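# Swap a spare robot arm and a broken one

## Task

Take the unpowered, heavy spare arm out of the open case on one desk and lay it on the empty desk on the far side of the room, entirely on the desktop with nothing hanging past an edge; then place the red-taped broken arm (also heavy and limp-jointed) into the case so that it sits low enough for the lid to close, while leaving the lid open. At the end both arms must be at rest, neither arm may at any moment drop freely more than a few centimetres, the case must still stand upright on its desk, and the robot must have released everything, backed away, and be neither toppled nor tilted.

## Robot and tools

ROBOT. A Rainbow Robotics RB-Y1: a wheeled base (two drive wheels, two rear casters; 0.66 m long, 0.58 m wide, front edge 0.10 m ahead of the wheel axle), a folding torso (leg with ankle, knee, hip), a head and two 7-joint arms with parallel grippers. The base cannot drive sideways. Each arm is rated for 3 kg; heavy loads held far forward can tip the robot over with nothing to stop it. Stray objects may occasionally get a small push.

FRAMES. Base frame: origin on the floor between the drive wheels, x forward, y left, z up. The state reports chest (a spine point 0.08 m under the shoulders), left_hand and right_hand (midpoint between finger pads; fingers point along the hand's -z, close along its x) in this frame; reported hand positions get less accurate at long reach. Odometry frame is the base frame at scene start; base_odometry counts wheel rotation only, so wheel slip looks like travel. Heading is positive to the left, -3.142 to 3.142.

execute_actions. Argument actions: a list holding one action or nothing (empty list = just report state and images). Optional cameras: list drawn from head_camera, left_wrist_camera, right_wrist_camera, all; omitted/null/["all"] gives every camera, [] gives none. An action may contain:
- base: exactly one key. translate_m is a relative drive straight ahead from the current spot, metres, -3 to 3, positive forward. rotate_rad is a relative turn in place, radians, -3.2 to 3.2, positive counter-clockwise seen from above. Base offsets count from the position in the latest reported state.
- joints: one flat dictionary covering both arms, torso and head, keyed by joint name, each value an absolute target (radians, grippers in metres). Ranges: torso_squat_rad 0 to 1.2 (bigger lowers a level chest); torso_shift_rad -0.3 to 0.6 (positive pushes hips forward); torso_pitch_rad -0.2 to 1.4 (positive leans forward); torso_yaw_rad -1.5 to 1.5 (positive left). Left arm: shoulder_pitch -2.356 to 2.356 (0 hanging, negative raises forward/up/in), shoulder_roll 0 to 3.141 (positive lifts outward left), shoulder_yaw -2.094 to 2.094, elbow -2.617 to 0.01 (0 straight, negative bends), forearm_roll -3.141 to 3.141, wrist_pitch -1.57 to 1.919 (negative tips hand forward), hand_roll -2.705 to 2.705, left_gripper_m 0 to 0.1 (pad gap). Right arm uses right_ names with identical ranges except right_shoulder_roll_rad -3.141 to 0 (negative lifts outward right); yaw and roll signs match the left arm. head_pan_rad -0.523 to 0.523 (positive left), head_tilt_rad -0.35 to 1.57 (positive looks down). Tolerance for done is ±0.02 (grippers ±0.004).
- speeds: caps for this action only: translate_m 0.05 to 0.4 m/s, rotate_rad 0.1 to 1.509 rad/s. A base move needing over 8.667 s is refused.
- min_time_s: 0.1 to 8, slowest allowed duration for each arm/head motion. No action runs past 15 s.
Top joint speeds: arms 1 rad/s (wrist-end joints 1.5), head 1.5, squat and pitch 0.3, shift 0.15, yaw 0.6, grippers 0.1 m/s. Unnamed joints may keep chasing earlier targets. Unknown keys or out-of-range numbers reject the whole call with no motion. Torso combos must satisfy: squat+shift <= 1.52; squat-shift+pitch <= 1.57; shift+0.5pitch-0.4squat <= 0.7; shift+0.3pitch-0.5squat <= 0.39, else commanded torso joints stop short as off_target.

RESULTS. base_status and joint_status per motion: done (for the base, wheels turned the amount, slip or not); off_target (resting short, maybe still pushing); contact_stop (torso or arm hit something hard or cannot lift the load); time_out; limit_stop_at_<name>; limit_stop_at_own_body (guard halted before self-contact; move that arm or torso apart); stopped_with_arm (torso halted because an arm contact-stopped); limit_stop_at_motor_heat. A contact_stop, time_out or stopped_with_arm halts the whole group (torso group, or all seven joints of that arm) and drops targets. After such a stop, first back off in a separate action, arms before torso. Exception: if both hands grip one object and the torso contact-stops instantly with nothing in the way, resend every arm joint at its current joint_positions value, then the torso command. "joint command not followed" with a cause line means the collision check withheld an arm's targets (grippers still run); such joints read not_followed and may be retried later. on_its_own lists uncommanded parts; "held at" is a held target, not a position. The "pictures" line names cameras in image order. A stop reported in one call cancels the later motion calls in that reply. The leg can shove the robot backward off furniture without showing it in odometry, and the driving base does not stop on collision.

GRIPPING. Command an opening at least 0.005 m below the object's width; off_target is then normal.

AVOID. Arm-on-arm hard hits or presses (can end the run; grippers and palms are not covered by the check). Contact torque reaching joint load limits (shoulders 64.4, elbow 33.1, wrist joints 23 N m, load included) freezes the robot 10 s. Holding loads heats motors: MOTOR HOT from 65 °C, OVER-TEMPERATURE FAULT with brakes at 80 °C; resend targets after. Avoid drops, slams, tipping the case, leaving the robot tilted.

Other tools: wait (seconds 0 to 10, no new commands, returns state and images); zoom_image (camera, region [x0,y0,x1,y1] pixels from top-left, up to 504x504, on the latest full image); read_manual (section "licences", URDF licence text only); finished_scene (scene: current scene number) ends the scene irreversibly once the robot has held its last command and reports success.

Each tool is called after ">>>" as a command line: name --argument value for each argument, lists and objects as JSON in quotes; but a table of rows of numbers goes row by row, as --pt "numbers of a row", without its own name.

## Session

>>> execute_actions --actions '[]' --cameras '["head_camera"]'

Scene clock: 0.00 s.
base_odometry: x=+0.000 y=+0.000 heading=+0.000 (m, m, rad; odometry frame)
base_status: not commanded
joint_positions: torso_squat_rad=+0.350 torso_shift_rad=+0.000 torso_pitch_rad=+0.000 torso_yaw_rad=-0.001 left_shoulder_pitch_rad=-0.025 left_shoulder_roll_rad=+0.020 left_shoulder_yaw_rad=+0.031 left_elbow_rad=-0.284 left_forearm_roll_rad=+0.026 left_wrist_pitch_rad=-0.014 left_hand_roll_rad=-0.007 left_gripper_m=+0.099 right_shoulder_pitch_rad=+0.036 right_shoulder_roll_rad=+0.010 right_shoulder_yaw_rad=+0.027 right_elbow_rad=-0.233 right_forearm_roll_rad=+0.032 right_wrist_pitch_rad=+0.027 right_hand_roll_rad=-0.038 right_gripper_m=+0.100 head_pan_rad=-0.001 head_tilt_rad=+0.401
joint_status: not commanded
chest: x=-0.2280 y=+0.0002 z=+1.2475 quat_wxyz=(+1.000, +0.000, +0.000, +0.000) (m; base frame)
left_hand: x=-0.0689 y=+0.2378 z=+0.5804 quat_wxyz=(+0.987, +0.010, -0.161, +0.019) (m; base frame)
right_hand: x=-0.1462 y=-0.2115 z=+0.5667 quat_wxyz=(+0.996, +0.005, -0.087, +0.003) (m; base frame)
pictures: head_camera
Images, in order (width x height): head_camera 896x504.

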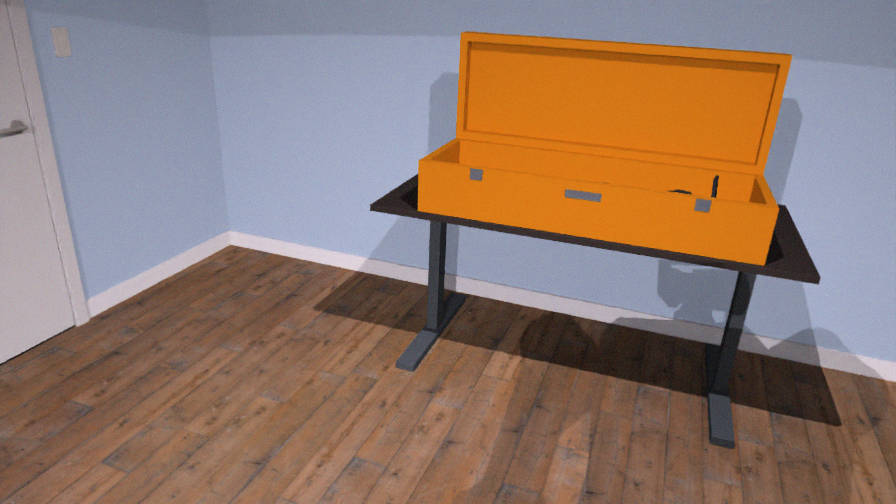

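>>> execute_actions --actions '[{"base":{"rotate_rad":-0.19},"joints":{"torso_squat_rad":0,"torso_yaw_rad":1.4,"head_pan_rad":0.5,"head_tilt_rad":0.3,"left_shoulder_pitch_rad":-1.3,"left_shoulder_roll_rad":0.981,"left_shoulder_yaw_rad":-1.133,"left_elbow_rad":-1.57,"left_forearm_roll_rad":1.57,"left_wrist_pitch_rad":1.57,"left_hand_roll_rad":0.89,"right_shoulder_pitch_rad":-1.3,"right_shoulder_roll_rad":-0.981,"right_shoulder_yaw_rad":1.133,"right_elbow_rad":-1.57,"right_forearm_roll_rad":-1.57,"right_wrist_pitch_rad":1.57,"right_hand_roll_rad":-0.89}}]' --cameras '["head_camera"]'

>>> execute_actions --actions '[{"base":{"translate_m":1.1},"joints":{"torso_yaw_rad":-1.4,"head_pan_rad":-0.5}}]' --cameras '["head_camera"]'

>>> execute_actions --actions '[{"base":{"rotate_rad":-0.146},"joints":{"torso_yaw_rad":0,"head_pan_rad":0,"head_tilt_rad":0.75}}]' --cameras '["head_camera"]'

Scene clock: 31.83 s.
base_odometry: x=+0.000 y=+0.000 heading=-0.189 (m, m, rad; odometry frame)
base_status: done
joint_positions: torso_squat_rad=+0.000 torso_shift_rad=+0.000 torso_pitch_rad=-0.001 torso_yaw_rad=+1.400 left_shoulder_pitch_rad=-1.300 left_shoulder_roll_rad=+0.981 left_shoulder_yaw_rad=-1.133 left_elbow_rad=-1.570 left_forearm_roll_rad=+1.570 left_wrist_pitch_rad=+1.570 left_hand_roll_rad=+0.890 left_gripper_m=+0.099 right_shoulder_pitch_rad=-1.300 right_shoulder_roll_rad=-0.981 right_shoulder_yaw_rad=+1.132 right_elbow_rad=-1.570 right_forearm_roll_rad=-1.570 right_wrist_pitch_rad=+1.570 right_hand_roll_rad=-0.890 right_gripper_m=+0.100 head_pan_rad=+0.500 head_tilt_rad=+0.300
joint_status: all done
chest: x=-0.2281 y=+0.0002 z=+1.2899 quat_wxyz=(+0.765, -0.001, +0.000, +0.644) (m; base frame)
left_hand: x=-0.3440 y=+0.4457 z=+1.1386 quat_wxyz=(+0.765, -0.001, +0.000, +0.644) (m; base frame)
right_hand: x=+0.0305 y=+0.3812 z=+1.1391 quat_wxyz=(+0.765, +0.000, +0.000, +0.644) (m; base frame)
pictures: head_camera
Images, in order (width x height): head_camera 896x504.

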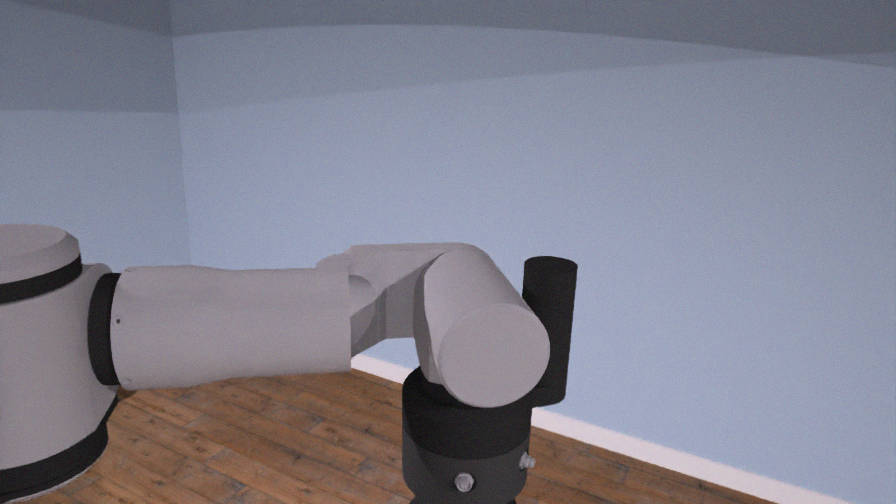

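Scene clock: 37.30 s.
base_odometry: x=+1.080 y=-0.208 heading=-0.191 (m, m, rad; odometry frame)
base_status: done
joint_positions: torso_squat_rad=+0.000 torso_shift_rad=+0.000 torso_pitch_rad=+0.000 torso_yaw_rad=-1.400 left_shoulder_pitch_rad=-1.300 left_shoulder_roll_rad=+0.981 left_shoulder_yaw_rad=-1.133 left_elbow_rad=-1.570 left_forearm_roll_rad=+1.570 left_wrist_pitch_rad=+1.570 left_hand_roll_rad=+0.890 left_gripper_m=+0.099 right_shoulder_pitch_rad=-1.300 right_shoulder_roll_rad=-0.981 right_shoulder_yaw_rad=+1.133 right_elbow_rad=-1.570 right_forearm_roll_rad=-1.570 right_wrist_pitch_rad=+1.570 right_hand_roll_rad=-0.890 right_gripper_m=+0.100 head_pan_rad=-0.500 head_tilt_rad=+0.300
joint_status: all done
chest: x=-0.2279 y=+0.0002 z=+1.2899 quat_wxyz=(+0.765, +0.000, +0.000, -0.644) (m; base frame)
left_hand: x=+0.0306 y=-0.3809 z=+1.1394 quat_wxyz=(+0.765, +0.000, +0.000, -0.644) (m; base frame)
right_hand: x=-0.3438 y=-0.4456 z=+1.1396 quat_wxyz=(+0.765, +0.000, -0.001, -0.644) (m; base frame)
pictures: head_camera
Images, in order (width x height): head_camera 896x504.

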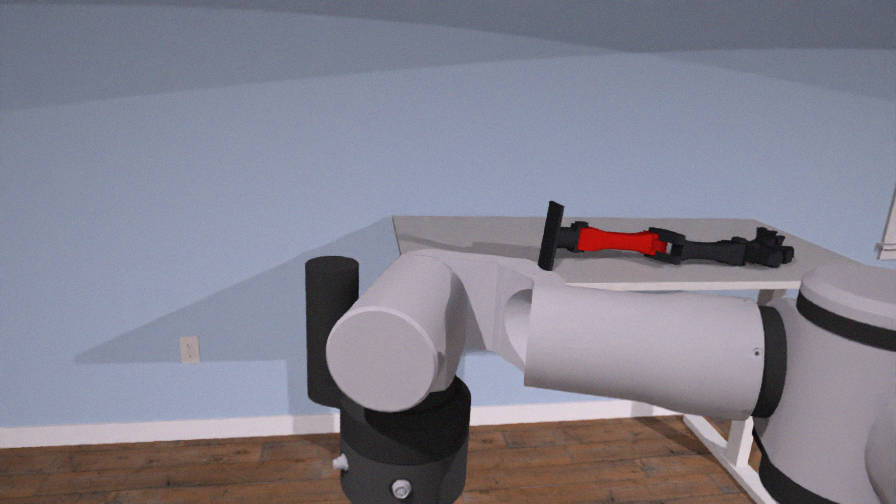

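Scene clock: 40.47 s.
base_odometry: x=+1.080 y=-0.208 heading=-0.336 (m, m, rad; odometry frame)
base_status: done
joint_positions: torso_squat_rad=+0.000 torso_shift_rad=+0.000 torso_pitch_rad=+0.000 torso_yaw_rad=+0.000 left_shoulder_pitch_rad=-1.300 left_shoulder_roll_rad=+0.981 left_shoulder_yaw_rad=-1.133 left_elbow_rad=-1.570 left_forearm_roll_rad=+1.570 left_wrist_pitch_rad=+1.570 left_hand_roll_rad=+0.890 left_gripper_m=+0.099 right_shoulder_pitch_rad=-1.300 right_shoulder_roll_rad=-0.981 right_shoulder_yaw_rad=+1.133 right_elbow_rad=-1.570 right_forearm_roll_rad=-1.570 right_wrist_pitch_rad=+1.570 right_hand_roll_rad=-0.890 right_gripper_m=+0.100 head_pan_rad=+0.000 head_tilt_rad=+0.750
joint_status: all done
chest: x=-0.2279 y=+0.0003 z=+1.2899 quat_wxyz=(+1.000, +0.000, +0.000, +0.000) (m; base frame)
left_hand: x=+0.1915 y=+0.1902 z=+1.1390 quat_wxyz=(+1.000, -0.001, +0.000, +0.000) (m; base frame)
right_hand: x=+0.1916 y=-0.1898 z=+1.1395 quat_wxyz=(+1.000, +0.000, -0.001, +0.000) (m; base frame)
pictures: head_camera
Images, in order (width x height): head_camera 896x504.

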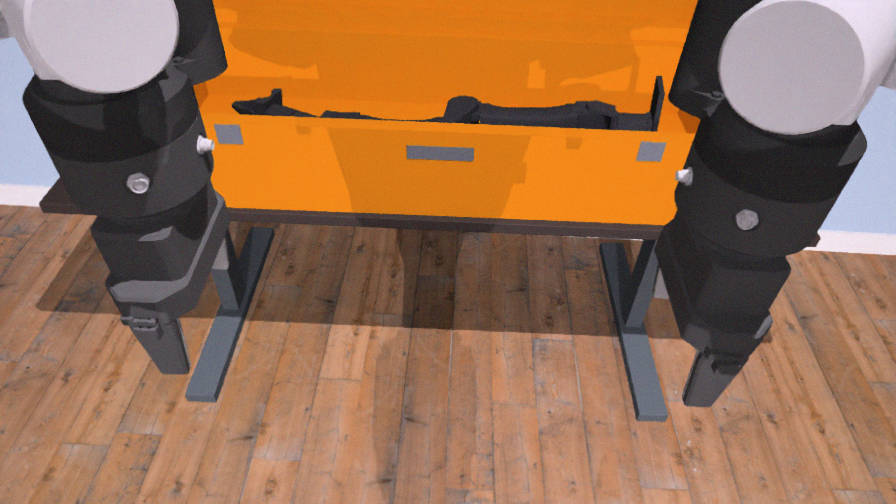

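>>> execute_actions --actions '[{"base":{"translate_m":0.78},"joints":{"head_tilt_rad":1.15}}]'

Scene clock: 49.47 s.
base_odometry: x=+1.817 y=-0.466 heading=-0.337 (m, m, rad; odometry frame)
base_status: done
joint_positions: torso_squat_rad=+0.000 torso_shift_rad=+0.000 torso_pitch_rad=+0.000 torso_yaw_rad=+0.000 left_shoulder_pitch_rad=-1.300 left_shoulder_roll_rad=+0.981 left_shoulder_yaw_rad=-1.133 left_elbow_rad=-1.570 left_forearm_roll_rad=+1.570 left_wrist_pitch_rad=+1.570 left_hand_roll_rad=+0.890 left_gripper_m=+0.099 right_shoulder_pitch_rad=-1.300 right_shoulder_roll_rad=-0.981 right_shoulder_yaw_rad=+1.133 right_elbow_rad=-1.570 right_forearm_roll_rad=-1.570 right_wrist_pitch_rad=+1.570 right_hand_roll_rad=-0.890 right_gripper_m=+0.100 head_pan_rad=+0.000 head_tilt_rad=+1.150
joint_status: all done
chest: x=-0.2279 y=+0.0003 z=+1.2899 quat_wxyz=(+1.000, +0.000, +0.000, +0.000) (m; base frame)
left_hand: x=+0.1915 y=+0.1902 z=+1.1390 quat_wxyz=(+1.000, -0.001, +0.000, +0.000) (m; base frame)
right_hand: x=+0.1917 y=-0.1898 z=+1.1396 quat_wxyz=(+1.000, +0.000, -0.001, +0.000) (m; base frame)
pictures: head_camera, left_wrist_camera, right_wrist_camera
Images, in order (width x height): head_camera 896x504, left_wrist_camera 644x364, right_wrist_camera 644x364.

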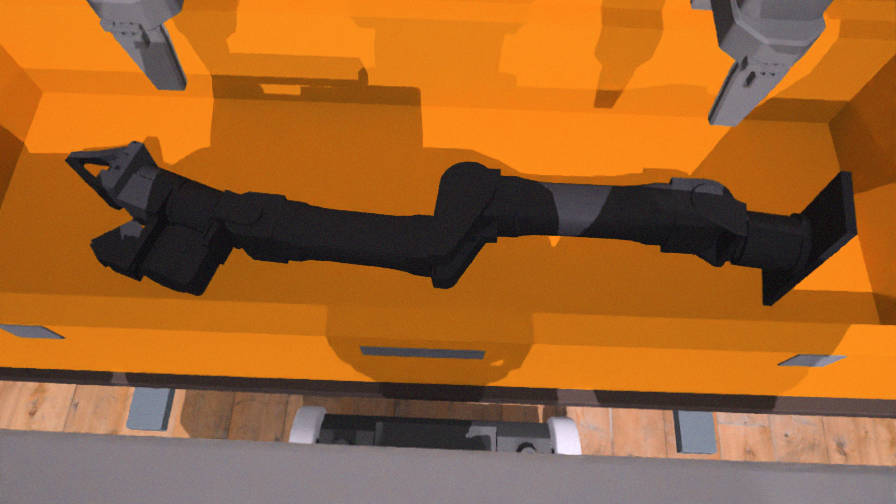

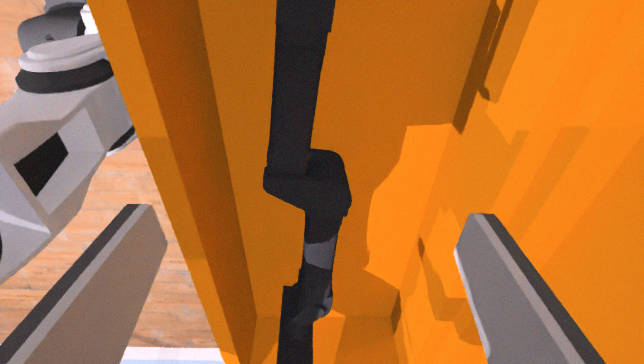

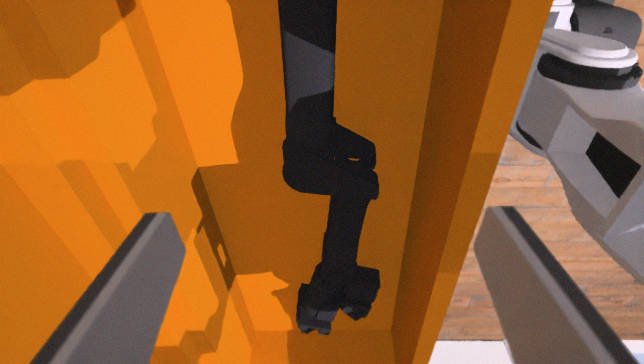

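>>> execute_actions --actions '[{"joints":{"torso_squat_rad":0.8,"left_shoulder_pitch_rad":-1.26,"left_shoulder_roll_rad":0.915,"left_shoulder_yaw_rad":-1.152,"left_forearm_roll_rad":1.515,"left_wrist_pitch_rad":1.52,"left_hand_roll_rad":0.94,"right_shoulder_pitch_rad":-1.26,"right_shoulder_roll_rad":-1.047,"right_shoulder_yaw_rad":1.108,"right_hand_roll_rad":-0.817}}]'

Scene clock: 64.90 s.
base_odometry: x=+1.817 y=-0.466 heading=-0.337 (m, m, rad; odometry frame)
base_status: not commanded
joint_positions: torso_squat_rad=+0.800 torso_shift_rad=+0.000 torso_pitch_rad=-0.001 torso_yaw_rad=+0.000 left_shoulder_pitch_rad=-1.260 left_shoulder_roll_rad=+0.915 left_shoulder_yaw_rad=-1.152 left_elbow_rad=-1.570 left_forearm_roll_rad=+1.515 left_wrist_pitch_rad=+1.520 left_hand_roll_rad=+0.940 left_gripper_m=+0.099 right_shoulder_pitch_rad=-1.260 right_shoulder_roll_rad=-1.047 right_shoulder_yaw_rad=+1.108 right_elbow_rad=-1.570 right_forearm_roll_rad=-1.570 right_wrist_pitch_rad=+1.570 right_hand_roll_rad=-0.817 right_gripper_m=+0.100 head_pan_rad=+0.000 head_tilt_rad=+1.150
joint_status: all done
chest: x=-0.2281 y=+0.0003 z=+1.0776 quat_wxyz=(+1.000, +0.000, +0.000, +0.000) (m; base frame)
left_hand: x=+0.1892 y=+0.1683 z=+0.8974 quat_wxyz=(+1.000, -0.006, -0.002, +0.001) (m; base frame)
right_hand: x=+0.1926 y=-0.2208 z=+0.9274 quat_wxyz=(+1.000, -0.001, -0.001, +0.000) (m; base frame)
pictures: head_camera, left_wrist_camera, right_wrist_camera
Images, in order (width x height): head_camera 896x504, left_wrist_camera 644x364, right_wrist_camera 644x364.

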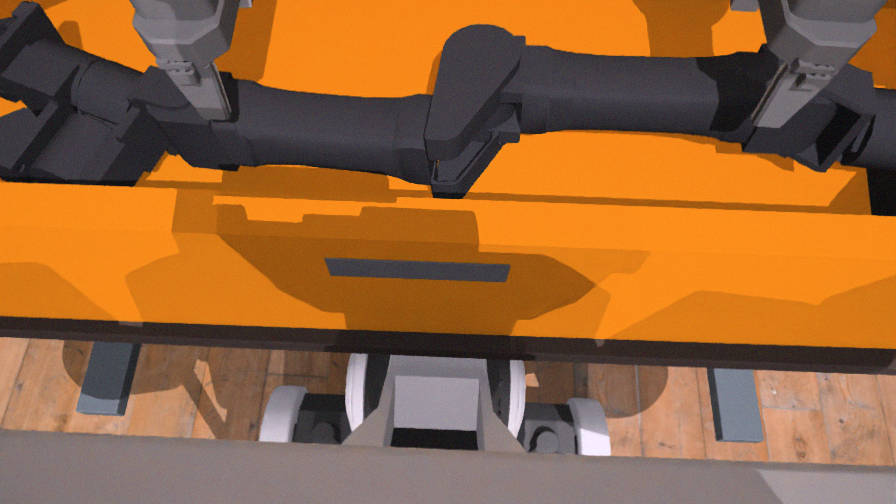

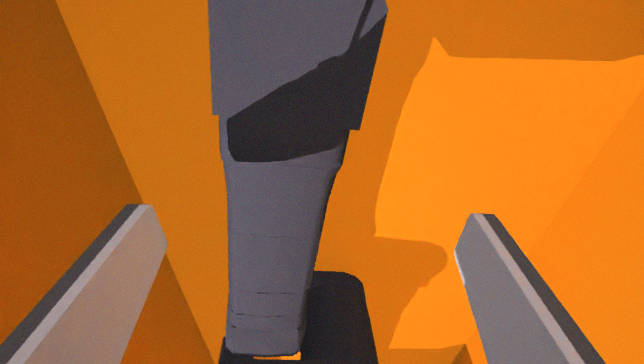

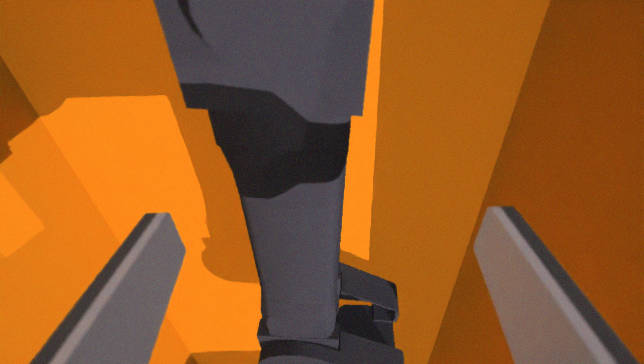

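>>> execute_actions --actions '[{"joints":{"torso_squat_rad":0.88,"torso_yaw_rad":0.04,"left_shoulder_pitch_rad":-1.3,"left_shoulder_roll_rad":0.842,"left_shoulder_yaw_rad":-1.174,"left_elbow_rad":-1.64,"left_hand_roll_rad":1.01,"right_elbow_rad":-1.52,"right_hand_roll_rad":-0.85}}]'

Scene clock: 81.00 s.
base_odometry: x=+1.817 y=-0.466 heading=-0.337 (m, m, rad; odometry frame)
base_status: not commanded
joint_positions: torso_squat_rad=+0.880 torso_shift_rad=+0.000 torso_pitch_rad=-0.001 torso_yaw_rad=+0.040 left_shoulder_pitch_rad=-1.300 left_shoulder_roll_rad=+0.842 left_shoulder_yaw_rad=-1.174 left_elbow_rad=-1.640 left_forearm_roll_rad=+1.515 left_wrist_pitch_rad=+1.520 left_hand_roll_rad=+1.010 left_gripper_m=+0.099 right_shoulder_pitch_rad=-1.260 right_shoulder_roll_rad=-1.047 right_shoulder_yaw_rad=+1.108 right_elbow_rad=-1.520 right_forearm_roll_rad=-1.570 right_wrist_pitch_rad=+1.570 right_hand_roll_rad=-0.850 right_gripper_m=+0.100 head_pan_rad=+0.000 head_tilt_rad=+1.150
joint_status: all done
chest: x=-0.2281 y=+0.0002 z=+1.0359 quat_wxyz=(+1.000, +0.000, +0.000, +0.020) (m; base frame)
left_hand: x=+0.1640 y=+0.1379 z=+0.8575 quat_wxyz=(+1.000, -0.010, -0.002, -0.019) (m; base frame)
right_hand: x=+0.2095 y=-0.2136 z=+0.8857 quat_wxyz=(+1.000, +0.000, -0.001, -0.022) (m; base frame)
pictures: head_camera, left_wrist_camera, right_wrist_camera
Images, in order (width x height): head_camera 896x504, left_wrist_camera 644x364, right_wrist_camera 644x364.

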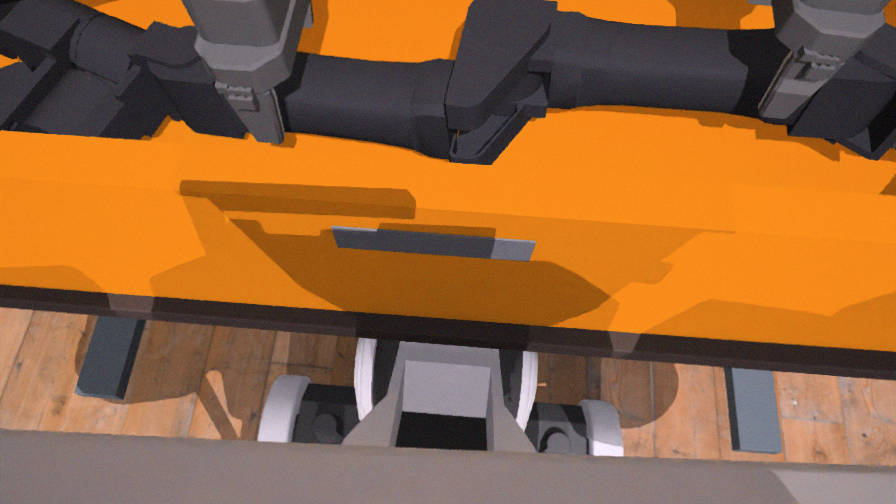

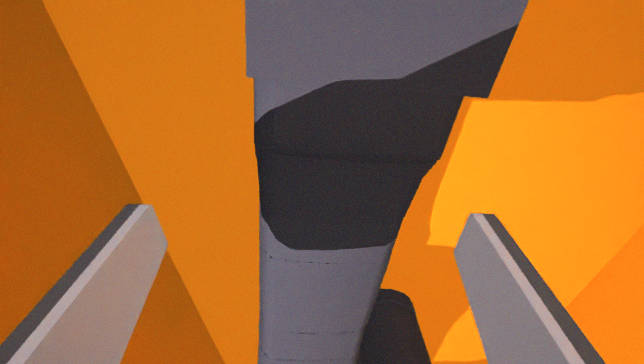

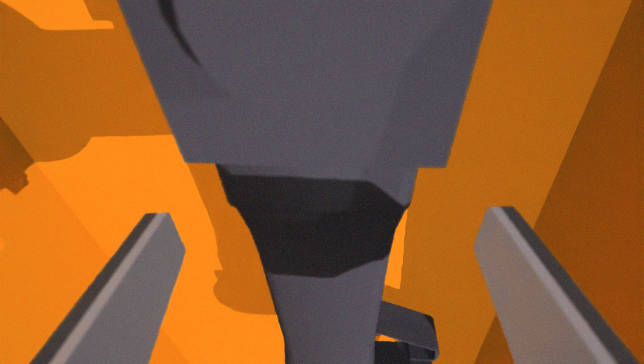

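>>> execute_actions --actions '[{"joints":{"left_elbow_rad":-1.615,"left_hand_roll_rad":0.985,"right_shoulder_pitch_rad":-1.288,"right_shoulder_roll_rad":-1.002,"right_shoulder_yaw_rad":1.125,"right_elbow_rad":-1.51,"right_hand_roll_rad":-0.89}}]' --cameras '[]'

>>> execute_actions --actions '[{"joints":{"torso_squat_rad":0.97}}]'

Scene clock: 89.60 s.
base_odometry: x=+1.817 y=-0.466 heading=-0.337 (m, m, rad; odometry frame)
base_status: not commanded
joint_positions: torso_squat_rad=+0.880 torso_shift_rad=+0.000 torso_pitch_rad=-0.001 torso_yaw_rad=+0.040 left_shoulder_pitch_rad=-1.300 left_shoulder_roll_rad=+0.842 left_shoulder_yaw_rad=-1.174 left_elbow_rad=-1.615 left_forearm_roll_rad=+1.515 left_wrist_pitch_rad=+1.520 left_hand_roll_rad=+0.985 left_gripper_m=+0.099 right_shoulder_pitch_rad=-1.288 right_shoulder_roll_rad=-1.002 right_shoulder_yaw_rad=+1.124 right_elbow_rad=-1.510 right_forearm_roll_rad=-1.570 right_wrist_pitch_rad=+1.570 right_hand_roll_rad=-0.890 right_gripper_m=+0.100 head_pan_rad=+0.000 head_tilt_rad=+1.150
joint_status: all done
chest: x=-0.2281 y=+0.0003 z=+1.0359 quat_wxyz=(+1.000, +0.000, +0.000, +0.020) (m; base frame)
left_hand: x=+0.1692 y=+0.1424 z=+0.8571 quat_wxyz=(+1.000, -0.009, -0.002, -0.019) (m; base frame)
right_hand: x=+0.2105 y=-0.1937 z=+0.8860 quat_wxyz=(+1.000, +0.000, -0.001, -0.022) (m; base frame)
pictures: none
No camera images: the call's "cameras" was empty. Leave "cameras" out to get every camera's image.

Scene clock: 90.67 s.
base_odometry: x=+1.817 y=-0.466 heading=-0.337 (m, m, rad; odometry frame)
base_status: not commanded
joint_positions: torso_squat_rad=+0.970 torso_shift_rad=+0.000 torso_pitch_rad=-0.001 torso_yaw_rad=+0.040 left_shoulder_pitch_rad=-1.300 left_shoulder_roll_rad=+0.842 left_shoulder_yaw_rad=-1.174 left_elbow_rad=-1.615 left_forearm_roll_rad=+1.515 left_wrist_pitch_rad=+1.520 left_hand_roll_rad=+0.985 left_gripper_m=+0.099 right_shoulder_pitch_rad=-1.288 right_shoulder_roll_rad=-1.002 right_shoulder_yaw_rad=+1.125 right_elbow_rad=-1.510 right_forearm_roll_rad=-1.570 right_wrist_pitch_rad=+1.570 right_hand_roll_rad=-0.890 right_gripper_m=+0.100 head_pan_rad=+0.000 head_tilt_rad=+1.150
joint_status: all done
chest: x=-0.2281 y=+0.0003 z=+0.9856 quat_wxyz=(+1.000, +0.000, +0.000, +0.020) (m; base frame)
left_hand: x=+0.1692 y=+0.1424 z=+0.8068 quat_wxyz=(+1.000, -0.009, -0.002, -0.019) (m; base frame)
right_hand: x=+0.2105 y=-0.1937 z=+0.8357 quat_wxyz=(+1.000, +0.000, -0.001, -0.022) (m; base frame)
pictures: head_camera, left_wrist_camera, right_wrist_camera
Images, in order (width x height): head_camera 896x504, left_wrist_camera 644x364, right_wrist_camera 644x364.

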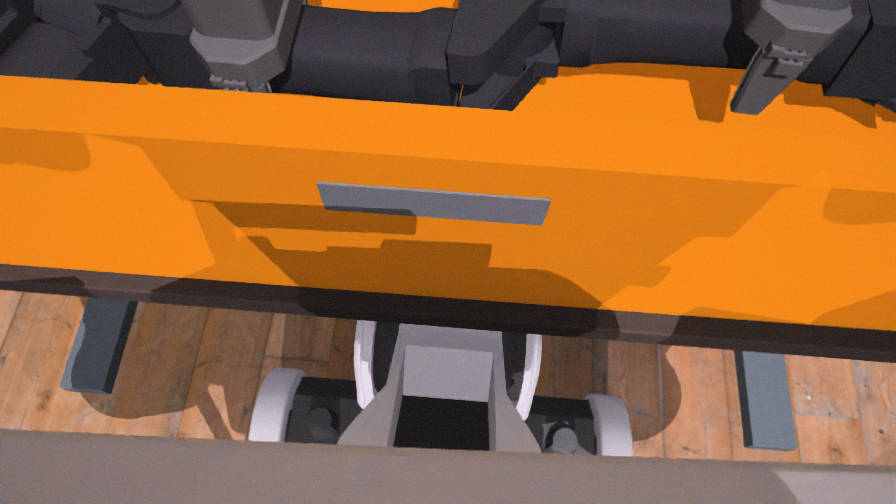

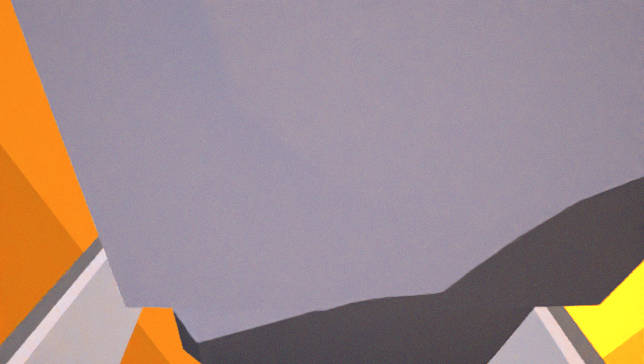

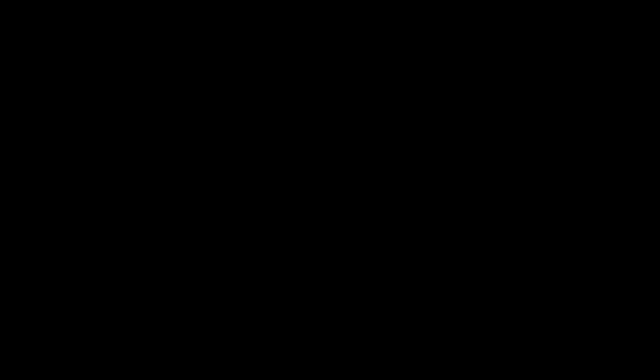

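>>> execute_actions --actions '[{"joints":{"left_shoulder_pitch_rad":-1.265,"left_shoulder_roll_rad":0.83,"left_shoulder_yaw_rad":-1.178,"left_forearm_roll_rad":1.482,"left_wrist_pitch_rad":1.5,"head_tilt_rad":0.85}}]'

>>> execute_actions --actions '[{"joints":{"left_gripper_m":0.01,"right_gripper_m":0.01}}]' --cameras '["head_camera"]'

Scene clock: 97.80 s.
base_odometry: x=+1.817 y=-0.466 heading=-0.337 (m, m, rad; odometry frame)
base_status: not commanded
joint_positions: torso_squat_rad=+0.970 torso_shift_rad=+0.000 torso_pitch_rad=-0.001 torso_yaw_rad=+0.040 left_shoulder_pitch_rad=-1.279 left_shoulder_roll_rad=+0.836 left_shoulder_yaw_rad=-1.169 left_elbow_rad=-1.616 left_forearm_roll_rad=+1.485 left_wrist_pitch_rad=+1.505 left_hand_roll_rad=+0.985 left_gripper_m=+0.099 right_shoulder_pitch_rad=-1.288 right_shoulder_roll_rad=-1.002 right_shoulder_yaw_rad=+1.125 right_elbow_rad=-1.510 right_forearm_roll_rad=-1.570 right_wrist_pitch_rad=+1.570 right_hand_roll_rad=-0.890 right_gripper_m=+0.100 head_pan_rad=+0.000 head_tilt_rad=+0.850
joint_status: left_shoulder_pitch_rad contact_stop (moved +0.021 of +0.035); left_shoulder_yaw_rad contact_stop (moved +0.005 of -0.004); the others done
chest: x=-0.2282 y=+0.0002 z=+0.9856 quat_wxyz=(+1.000, +0.000, +0.000, +0.020) (m; base frame)
left_hand: x=+0.1716 y=+0.1418 z=+0.7997 quat_wxyz=(+1.000, -0.011, -0.010, -0.019) (m; base frame)
right_hand: x=+0.2104 y=-0.1938 z=+0.8358 quat_wxyz=(+1.000, +0.000, -0.001, -0.022) (m; base frame)
pictures: head_camera, left_wrist_camera, right_wrist_camera
Images, in order (width x height): head_camera 896x504, left_wrist_camera 644x364, right_wrist_camera 644x364.

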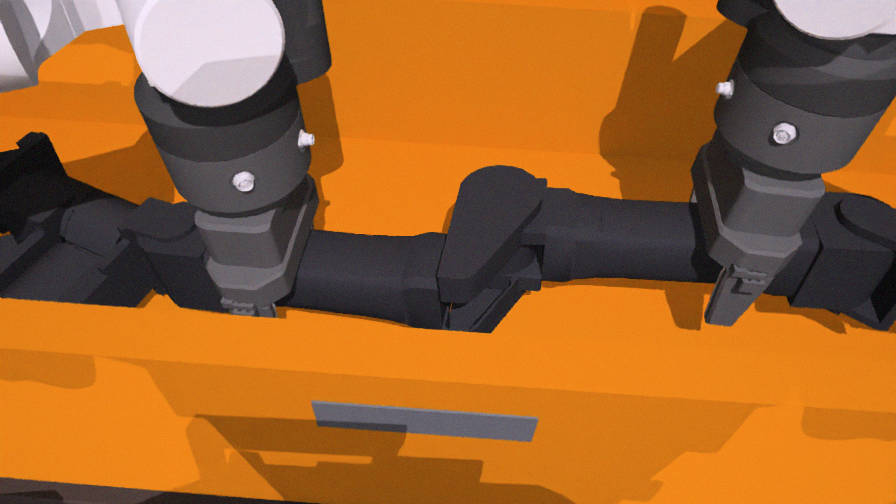

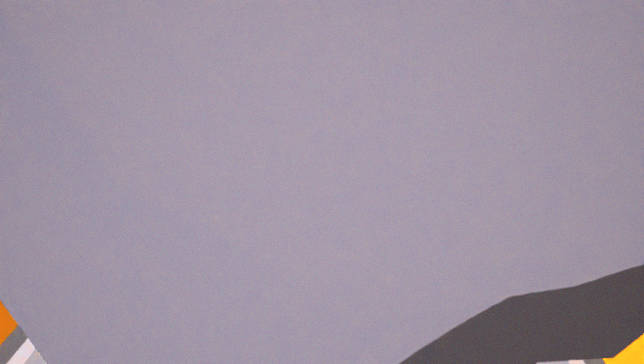

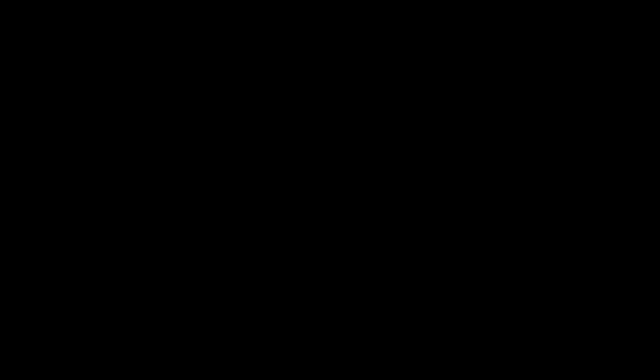

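not run: a stop came earlier in this reply.

Fingertips on the floor; back off slightly and grip.

>>> execute_actions --actions '[{"joints":{"left_shoulder_pitch_rad":-1.292,"left_shoulder_roll_rad":0.84,"left_shoulder_yaw_rad":-1.174,"left_elbow_rad":-1.615,"left_forearm_roll_rad":1.505,"left_wrist_pitch_rad":1.515,"left_gripper_m":0.01,"right_gripper_m":0.01}}]' --cameras '["head_camera"]'

>>> execute_actions --actions '[{"joints":{"torso_squat_rad":0.85,"head_pan_rad":0.4}}]' --cameras '["head_camera"]'

Scene clock: 107.13 s.
base_odometry: x=+1.817 y=-0.466 heading=-0.337 (m, m, rad; odometry frame)
base_status: not commanded
joint_positions: torso_squat_rad=+0.970 torso_shift_rad=+0.000 torso_pitch_rad=-0.001 torso_yaw_rad=+0.040 left_shoulder_pitch_rad=-1.292 left_shoulder_roll_rad=+0.840 left_shoulder_yaw_rad=-1.174 left_elbow_rad=-1.615 left_forearm_roll_rad=+1.505 left_wrist_pitch_rad=+1.515 left_hand_roll_rad=+0.985 left_gripper_m=+0.056 right_shoulder_pitch_rad=-1.288 right_shoulder_roll_rad=-1.002 right_shoulder_yaw_rad=+1.125 right_elbow_rad=-1.510 right_forearm_roll_rad=-1.570 right_wrist_pitch_rad=+1.570 right_hand_roll_rad=-0.890 right_gripper_m=+0.054 head_pan_rad=+0.000 head_tilt_rad=+0.850
joint_status: left_gripper_m off_target (ended at +0.056, target +0.010); right_gripper_m off_target (ended at +0.054, target +0.010); the others done
chest: x=-0.2281 y=+0.0002 z=+0.9856 quat_wxyz=(+1.000, +0.000, +0.000, +0.020) (m; base frame)
left_hand: x=+0.1700 y=+0.1428 z=+0.8038 quat_wxyz=(+1.000, -0.009, -0.004, -0.018) (m; base frame)
right_hand: x=+0.2105 y=-0.1938 z=+0.8356 quat_wxyz=(+1.000, +0.000, -0.001, -0.022) (m; base frame)
pictures: head_camera
Images, in order (width x height): head_camera 896x504.

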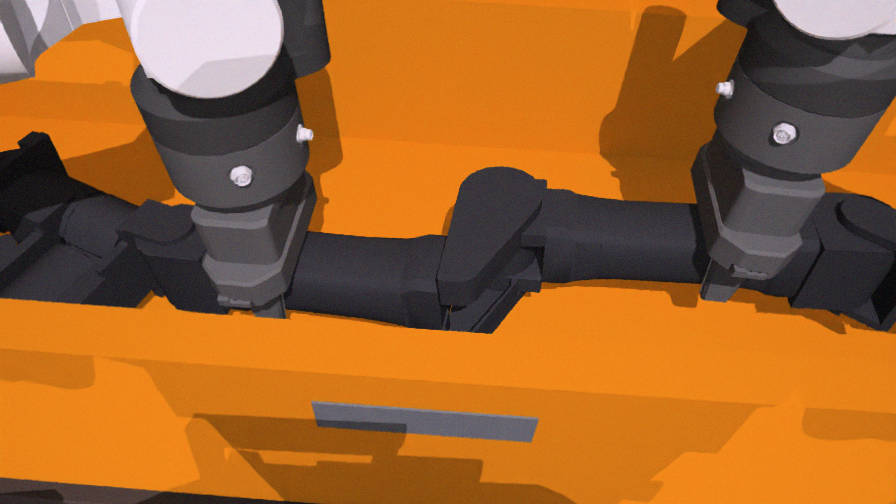

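Scene clock: 108.30 s.
base_odometry: x=+1.817 y=-0.466 heading=-0.337 (m, m, rad; odometry frame)
base_status: not commanded
joint_positions: torso_squat_rad=+0.850 torso_shift_rad=+0.001 torso_pitch_rad=+0.001 torso_yaw_rad=+0.040 left_shoulder_pitch_rad=-1.290 left_shoulder_roll_rad=+0.839 left_shoulder_yaw_rad=-1.176 left_elbow_rad=-1.615 left_forearm_roll_rad=+1.505 left_wrist_pitch_rad=+1.515 left_hand_roll_rad=+0.985 left_gripper_m=+0.055 right_shoulder_pitch_rad=-1.286 right_shoulder_roll_rad=-1.001 right_shoulder_yaw_rad=+1.126 right_elbow_rad=-1.510 right_forearm_roll_rad=-1.570 right_wrist_pitch_rad=+1.570 right_hand_roll_rad=-0.890 right_gripper_m=+0.054 head_pan_rad=+0.400 head_tilt_rad=+0.850
joint_status: all done
chest: x=-0.2274 y=+0.0002 z=+1.0519 quat_wxyz=(+1.000, +0.000, +0.000, +0.020) (m; base frame)
left_hand: x=+0.1692 y=+0.1430 z=+0.8677 quat_wxyz=(+1.000, -0.008, -0.001, -0.019) (m; base frame)
right_hand: x=+0.2102 y=-0.1938 z=+0.9000 quat_wxyz=(+1.000, +0.000, +0.001, -0.021) (m; base frame)
pictures: head_camera
Images, in order (width x height): head_camera 896x504.

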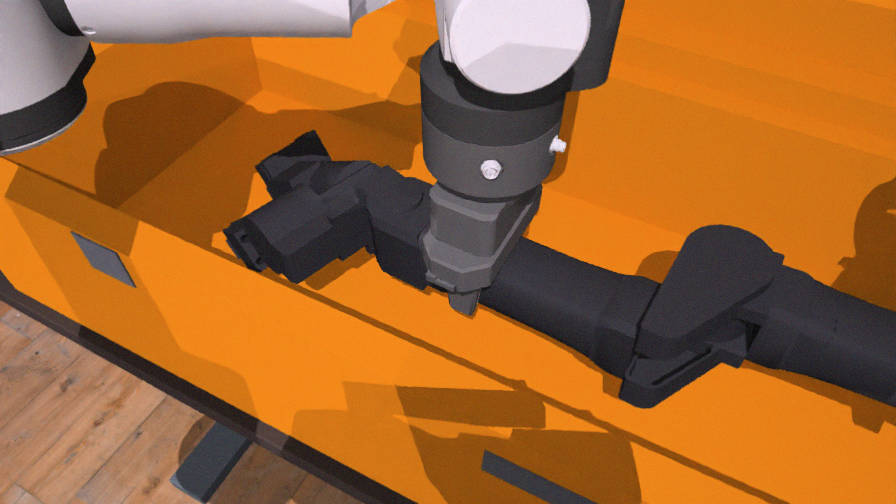

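>>> execute_actions --actions '[{"joints":{"torso_squat_rad":0.7}}]' --cameras '["head_camera"]'

>>> execute_actions --actions '[{"joints":{"torso_squat_rad":0,"left_shoulder_pitch_rad":-1.47,"left_shoulder_roll_rad":0.906,"left_shoulder_yaw_rad":-1.151,"left_forearm_roll_rad":1.677,"left_wrist_pitch_rad":1.62,"right_shoulder_pitch_rad":-1.451,"right_shoulder_roll_rad":-1.063,"right_shoulder_yaw_rad":1.104,"right_forearm_roll_rad":-1.703,"right_wrist_pitch_rad":1.698},"min_time_s":3}]' --cameras '["head_camera"]'

Scene clock: 123.97 s.
base_odometry: x=+1.817 y=-0.466 heading=-0.337 (m, m, rad; odometry frame)
base_status: not commanded
joint_positions: torso_squat_rad=+0.700 torso_shift_rad=+0.001 torso_pitch_rad=+0.001 torso_yaw_rad=+0.040 left_shoulder_pitch_rad=-1.289 left_shoulder_roll_rad=+0.839 left_shoulder_yaw_rad=-1.176 left_elbow_rad=-1.615 left_forearm_roll_rad=+1.505 left_wrist_pitch_rad=+1.515 left_hand_roll_rad=+0.985 left_gripper_m=+0.055 right_shoulder_pitch_rad=-1.286 right_shoulder_roll_rad=-1.001 right_shoulder_yaw_rad=+1.126 right_elbow_rad=-1.510 right_forearm_roll_rad=-1.570 right_wrist_pitch_rad=+1.570 right_hand_roll_rad=-0.890 right_gripper_m=+0.054 head_pan_rad=+0.400 head_tilt_rad=+0.850
joint_status: all done
chest: x=-0.2273 y=+0.0002 z=+1.1253 quat_wxyz=(+1.000, +0.000, +0.000, +0.020) (m; base frame)
left_hand: x=+0.1691 y=+0.1430 z=+0.9409 quat_wxyz=(+1.000, -0.008, -0.001, -0.019) (m; base frame)
right_hand: x=+0.2103 y=-0.1938 z=+0.9733 quat_wxyz=(+1.000, +0.000, +0.001, -0.021) (m; base frame)
pictures: head_camera
Images, in order (width x height): head_camera 896x504.

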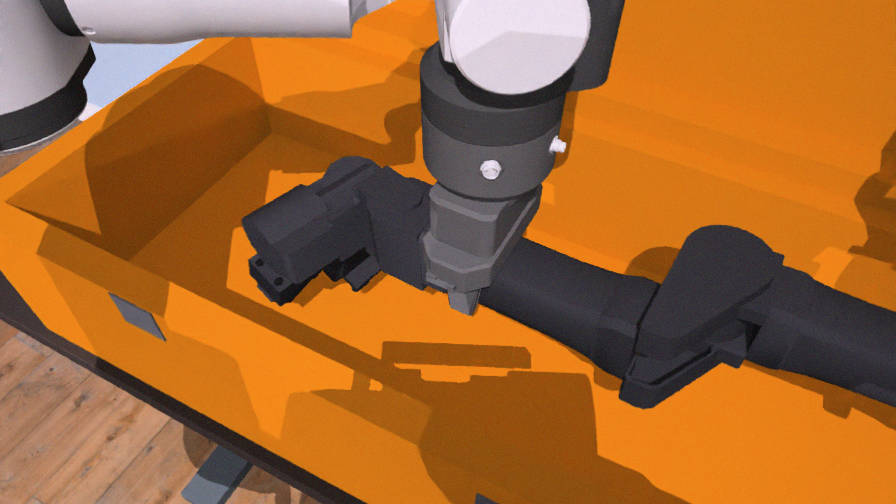

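Scene clock: 127.27 s.
base_odometry: x=+1.817 y=-0.466 heading=-0.337 (m, m, rad; odometry frame)
base_status: not commanded
joint_positions: torso_squat_rad=+0.000 torso_shift_rad=+0.001 torso_pitch_rad=+0.001 torso_yaw_rad=+0.040 left_shoulder_pitch_rad=-1.466 left_shoulder_roll_rad=+0.904 left_shoulder_yaw_rad=-1.154 left_elbow_rad=-1.616 left_forearm_roll_rad=+1.677 left_wrist_pitch_rad=+1.620 left_hand_roll_rad=+0.985 left_gripper_m=+0.055 right_shoulder_pitch_rad=-1.449 right_shoulder_roll_rad=-1.062 right_shoulder_yaw_rad=+1.106 right_elbow_rad=-1.509 right_forearm_roll_rad=-1.703 right_wrist_pitch_rad=+1.698 right_hand_roll_rad=-0.890 right_gripper_m=+0.054 head_pan_rad=+0.400 head_tilt_rad=+0.850
joint_status: all done
chest: x=-0.2270 y=+0.0002 z=+1.2899 quat_wxyz=(+1.000, +0.000, +0.001, +0.020) (m; base frame)
left_hand: x=+0.1672 y=+0.1429 z=+1.1861 quat_wxyz=(+1.000, -0.007, +0.000, -0.021) (m; base frame)
right_hand: x=+0.2042 y=-0.1937 z=+1.2177 quat_wxyz=(+1.000, +0.001, +0.000, -0.017) (m; base frame)
pictures: head_camera
Images, in order (width x height): head_camera 896x504.

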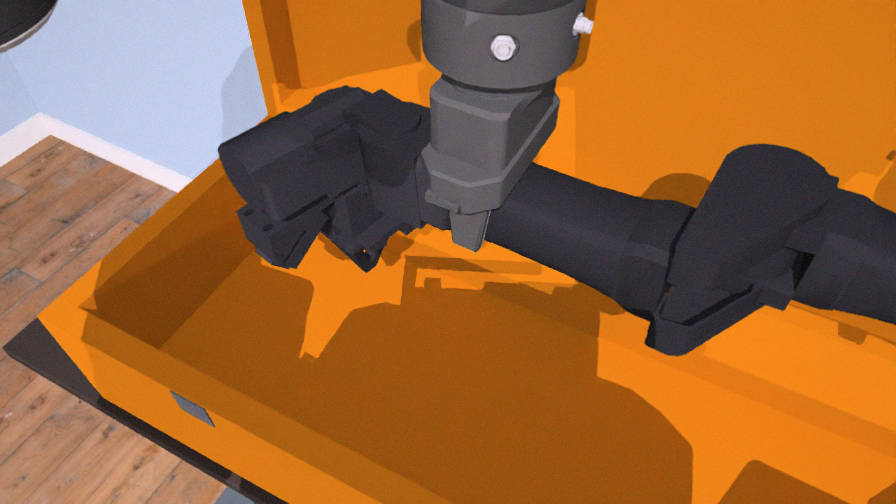

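>>> execute_actions --actions '[{"joints":{"torso_yaw_rad":0,"left_shoulder_pitch_rad":-1.605,"left_shoulder_roll_rad":0.956,"left_shoulder_yaw_rad":-1.146,"left_forearm_roll_rad":1.805,"left_wrist_pitch_rad":1.695,"right_shoulder_pitch_rad":-1.573,"right_shoulder_roll_rad":-1.108,"right_shoulder_yaw_rad":1.096,"right_forearm_roll_rad":-1.80,"right_wrist_pitch_rad":1.79,"right_hand_roll_rad":-0.9,"left_hand_roll_rad":0.995},"min_time_s":2}]' --cameras '[]'

>>> execute_actions --actions '[{"base":{"translate_m":-1.0},"speeds":{"translate_m":0.3},"joints":{"head_pan_rad":0,"head_tilt_rad":0.75}}]' --cameras '[]'

>>> execute_actions --actions '[{"base":{"rotate_rad":-2.9},"speeds":{"rotate_rad":0.7}}]' --cameras '["head_camera"]'

Scene clock: 139.80 s.
base_odometry: x=+1.817 y=-0.466 heading=-0.337 (m, m, rad; odometry frame)
base_status: not commanded
joint_positions: torso_squat_rad=+0.000 torso_shift_rad=+0.001 torso_pitch_rad=+0.001 torso_yaw_rad=+0.000 left_shoulder_pitch_rad=-1.601 left_shoulder_roll_rad=+0.954 left_shoulder_yaw_rad=-1.149 left_elbow_rad=-1.616 left_forearm_roll_rad=+1.805 left_wrist_pitch_rad=+1.695 left_hand_roll_rad=+0.995 left_gripper_m=+0.055 right_shoulder_pitch_rad=-1.571 right_shoulder_roll_rad=-1.108 right_shoulder_yaw_rad=+1.098 right_elbow_rad=-1.509 right_forearm_roll_rad=-1.799 right_wrist_pitch_rad=+1.790 right_hand_roll_rad=-0.900 right_gripper_m=+0.054 head_pan_rad=+0.400 head_tilt_rad=+0.850
joint_status: all done
chest: x=-0.2270 y=+0.0002 z=+1.2899 quat_wxyz=(+1.000, +0.000, +0.001, +0.000) (m; base frame)
left_hand: x=+0.1612 y=+0.1280 z=+1.2443 quat_wxyz=(+0.999, -0.006, +0.001, -0.042) (m; base frame)
right_hand: x=+0.1823 y=-0.2107 z=+1.2740 quat_wxyz=(+0.999, +0.001, -0.001, -0.034) (m; base frame)
pictures: none
No camera images: the call's "cameras" was empty. Leave "cameras" out to get every camera's image.

Scene clock: 144.50 s.
base_odometry: x=+0.873 y=-0.135 heading=-0.339 (m, m, rad; odometry frame)
base_status: done
joint_positions: torso_squat_rad=+0.000 torso_shift_rad=+0.001 torso_pitch_rad=+0.001 torso_yaw_rad=+0.000 left_shoulder_pitch_rad=-1.602 left_shoulder_roll_rad=+0.954 left_shoulder_yaw_rad=-1.149 left_elbow_rad=-1.616 left_forearm_roll_rad=+1.805 left_wrist_pitch_rad=+1.695 left_hand_roll_rad=+0.995 left_gripper_m=+0.055 right_shoulder_pitch_rad=-1.571 right_shoulder_roll_rad=-1.108 right_shoulder_yaw_rad=+1.098 right_elbow_rad=-1.509 right_forearm_roll_rad=-1.799 right_wrist_pitch_rad=+1.790 right_hand_roll_rad=-0.900 right_gripper_m=+0.054 head_pan_rad=+0.000 head_tilt_rad=+0.750
joint_status: all done
chest: x=-0.2272 y=+0.0002 z=+1.2899 quat_wxyz=(+1.000, +0.000, +0.000, +0.000) (m; base frame)
left_hand: x=+0.1611 y=+0.1280 z=+1.2445 quat_wxyz=(+0.999, -0.006, +0.001, -0.042) (m; base frame)
right_hand: x=+0.1821 y=-0.2107 z=+1.2743 quat_wxyz=(+0.999, +0.001, -0.002, -0.034) (m; base frame)
pictures: none
No camera images: the call's "cameras" was empty. Leave "cameras" out to get every camera's image.

Scene clock: 150.40 s.
base_odometry: x=+0.873 y=-0.134 heading=+3.045 (m, m, rad; odometry frame)
base_status: done
joint_positions: torso_squat_rad=+0.000 torso_shift_rad=+0.001 torso_pitch_rad=+0.001 torso_yaw_rad=+0.000 left_shoulder_pitch_rad=-1.602 left_shoulder_roll_rad=+0.954 left_shoulder_yaw_rad=-1.149 left_elbow_rad=-1.616 left_forearm_roll_rad=+1.805 left_wrist_pitch_rad=+1.695 left_hand_roll_rad=+0.995 left_gripper_m=+0.055 right_shoulder_pitch_rad=-1.571 right_shoulder_roll_rad=-1.108 right_shoulder_yaw_rad=+1.098 right_elbow_rad=-1.509 right_forearm_roll_rad=-1.799 right_wrist_pitch_rad=+1.790 right_hand_roll_rad=-0.900 right_gripper_m=+0.054 head_pan_rad=+0.000 head_tilt_rad=+0.750
joint_status: not commanded
chest: x=-0.2272 y=+0.0002 z=+1.2899 quat_wxyz=(+1.000, +0.000, +0.000, +0.000) (m; base frame)
left_hand: x=+0.1611 y=+0.1280 z=+1.2445 quat_wxyz=(+0.999, -0.006, +0.001, -0.042) (m; base frame)
right_hand: x=+0.1822 y=-0.2107 z=+1.2743 quat_wxyz=(+0.999, +0.001, -0.002, -0.034) (m; base frame)
pictures: head_camera
Images, in order (width x height): head_camera 896x504.

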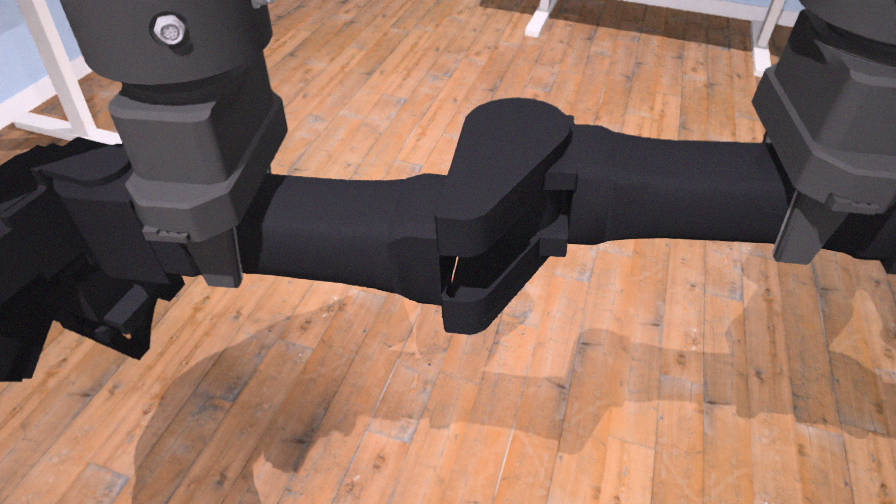

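>>> execute_actions --actions '[{"base":{"rotate_rad":-0.345},"speeds":{"rotate_rad":0.6},"joints":{"head_tilt_rad":0.3}}]' --cameras '["head_camera"]'

>>> execute_actions --actions '[{"base":{"translate_m":2.0},"speeds":{"translate_m":0.35},"joints":{"head_tilt_rad":0.35}}]' --cameras '["head_camera"]'

Scene clock: 164.13 s.
base_odometry: x=+0.873 y=-0.135 heading=+2.701 (m, m, rad; odometry frame)
base_status: done
joint_positions: torso_squat_rad=+0.000 torso_shift_rad=+0.001 torso_pitch_rad=+0.001 torso_yaw_rad=+0.000 left_shoulder_pitch_rad=-1.602 left_shoulder_roll_rad=+0.954 left_shoulder_yaw_rad=-1.149 left_elbow_rad=-1.616 left_forearm_roll_rad=+1.805 left_wrist_pitch_rad=+1.695 left_hand_roll_rad=+0.995 left_gripper_m=+0.055 right_shoulder_pitch_rad=-1.571 right_shoulder_roll_rad=-1.108 right_shoulder_yaw_rad=+1.098 right_elbow_rad=-1.509 right_forearm_roll_rad=-1.799 right_wrist_pitch_rad=+1.790 right_hand_roll_rad=-0.900 right_gripper_m=+0.054 head_pan_rad=+0.000 head_tilt_rad=+0.300
joint_status: all done
chest: x=-0.2272 y=+0.0002 z=+1.2899 quat_wxyz=(+1.000, +0.000, +0.000, +0.000) (m; base frame)
left_hand: x=+0.1611 y=+0.1280 z=+1.2445 quat_wxyz=(+0.999, -0.006, +0.001, -0.042) (m; base frame)
right_hand: x=+0.1822 y=-0.2107 z=+1.2743 quat_wxyz=(+0.999, +0.001, -0.002, -0.034) (m; base frame)
pictures: head_camera
Images, in order (width x height): head_camera 896x504.

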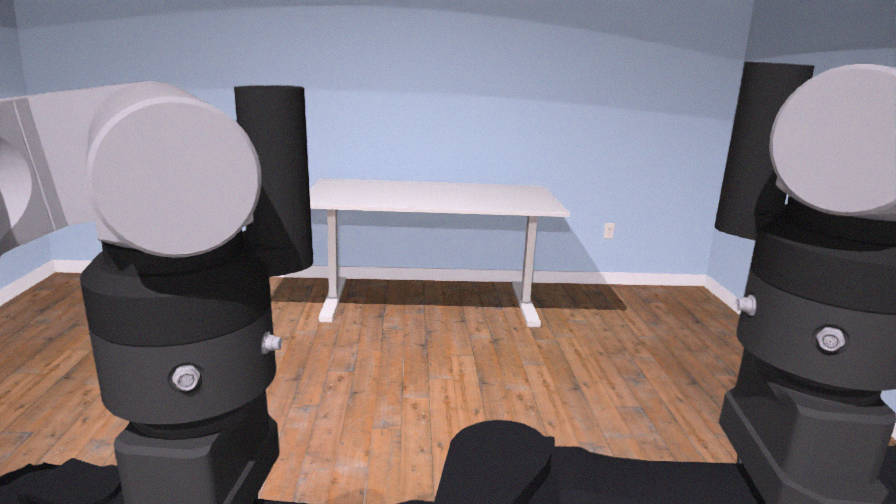

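Scene clock: 171.23 s.
base_odometry: x=-0.935 y=+0.720 heading=+2.700 (m, m, rad; odometry frame)
base_status: done
joint_positions: torso_squat_rad=+0.000 torso_shift_rad=+0.001 torso_pitch_rad=+0.001 torso_yaw_rad=+0.000 left_shoulder_pitch_rad=-1.602 left_shoulder_roll_rad=+0.954 left_shoulder_yaw_rad=-1.149 left_elbow_rad=-1.616 left_forearm_roll_rad=+1.805 left_wrist_pitch_rad=+1.695 left_hand_roll_rad=+0.995 left_gripper_m=+0.055 right_shoulder_pitch_rad=-1.571 right_shoulder_roll_rad=-1.108 right_shoulder_yaw_rad=+1.098 right_elbow_rad=-1.509 right_forearm_roll_rad=-1.799 right_wrist_pitch_rad=+1.790 right_hand_roll_rad=-0.900 right_gripper_m=+0.054 head_pan_rad=+0.000 head_tilt_rad=+0.350
joint_status: all done
chest: x=-0.2271 y=+0.0002 z=+1.2899 quat_wxyz=(+1.000, +0.000, +0.001, +0.000) (m; base frame)
left_hand: x=+0.1612 y=+0.1280 z=+1.2445 quat_wxyz=(+0.999, -0.006, +0.001, -0.042) (m; base frame)
right_hand: x=+0.1822 y=-0.2107 z=+1.2742 quat_wxyz=(+0.999, +0.001, -0.001, -0.034) (m; base frame)
pictures: head_camera
Images, in order (width x height): head_camera 896x504.

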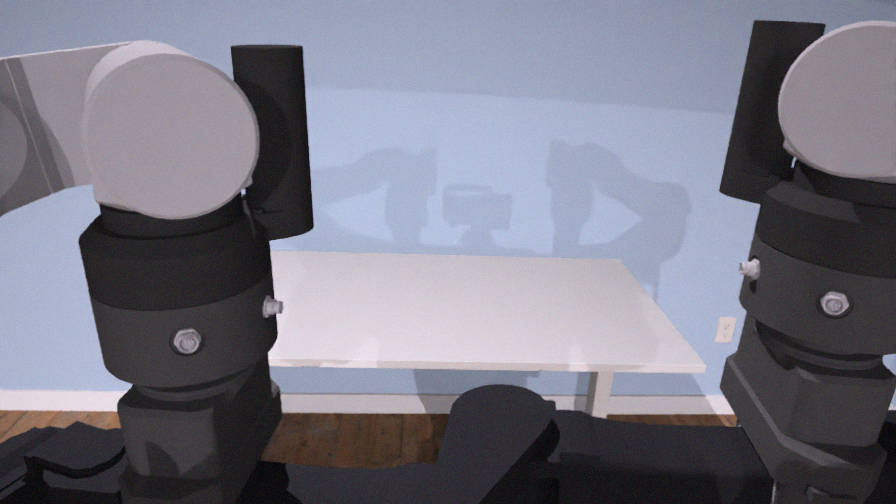

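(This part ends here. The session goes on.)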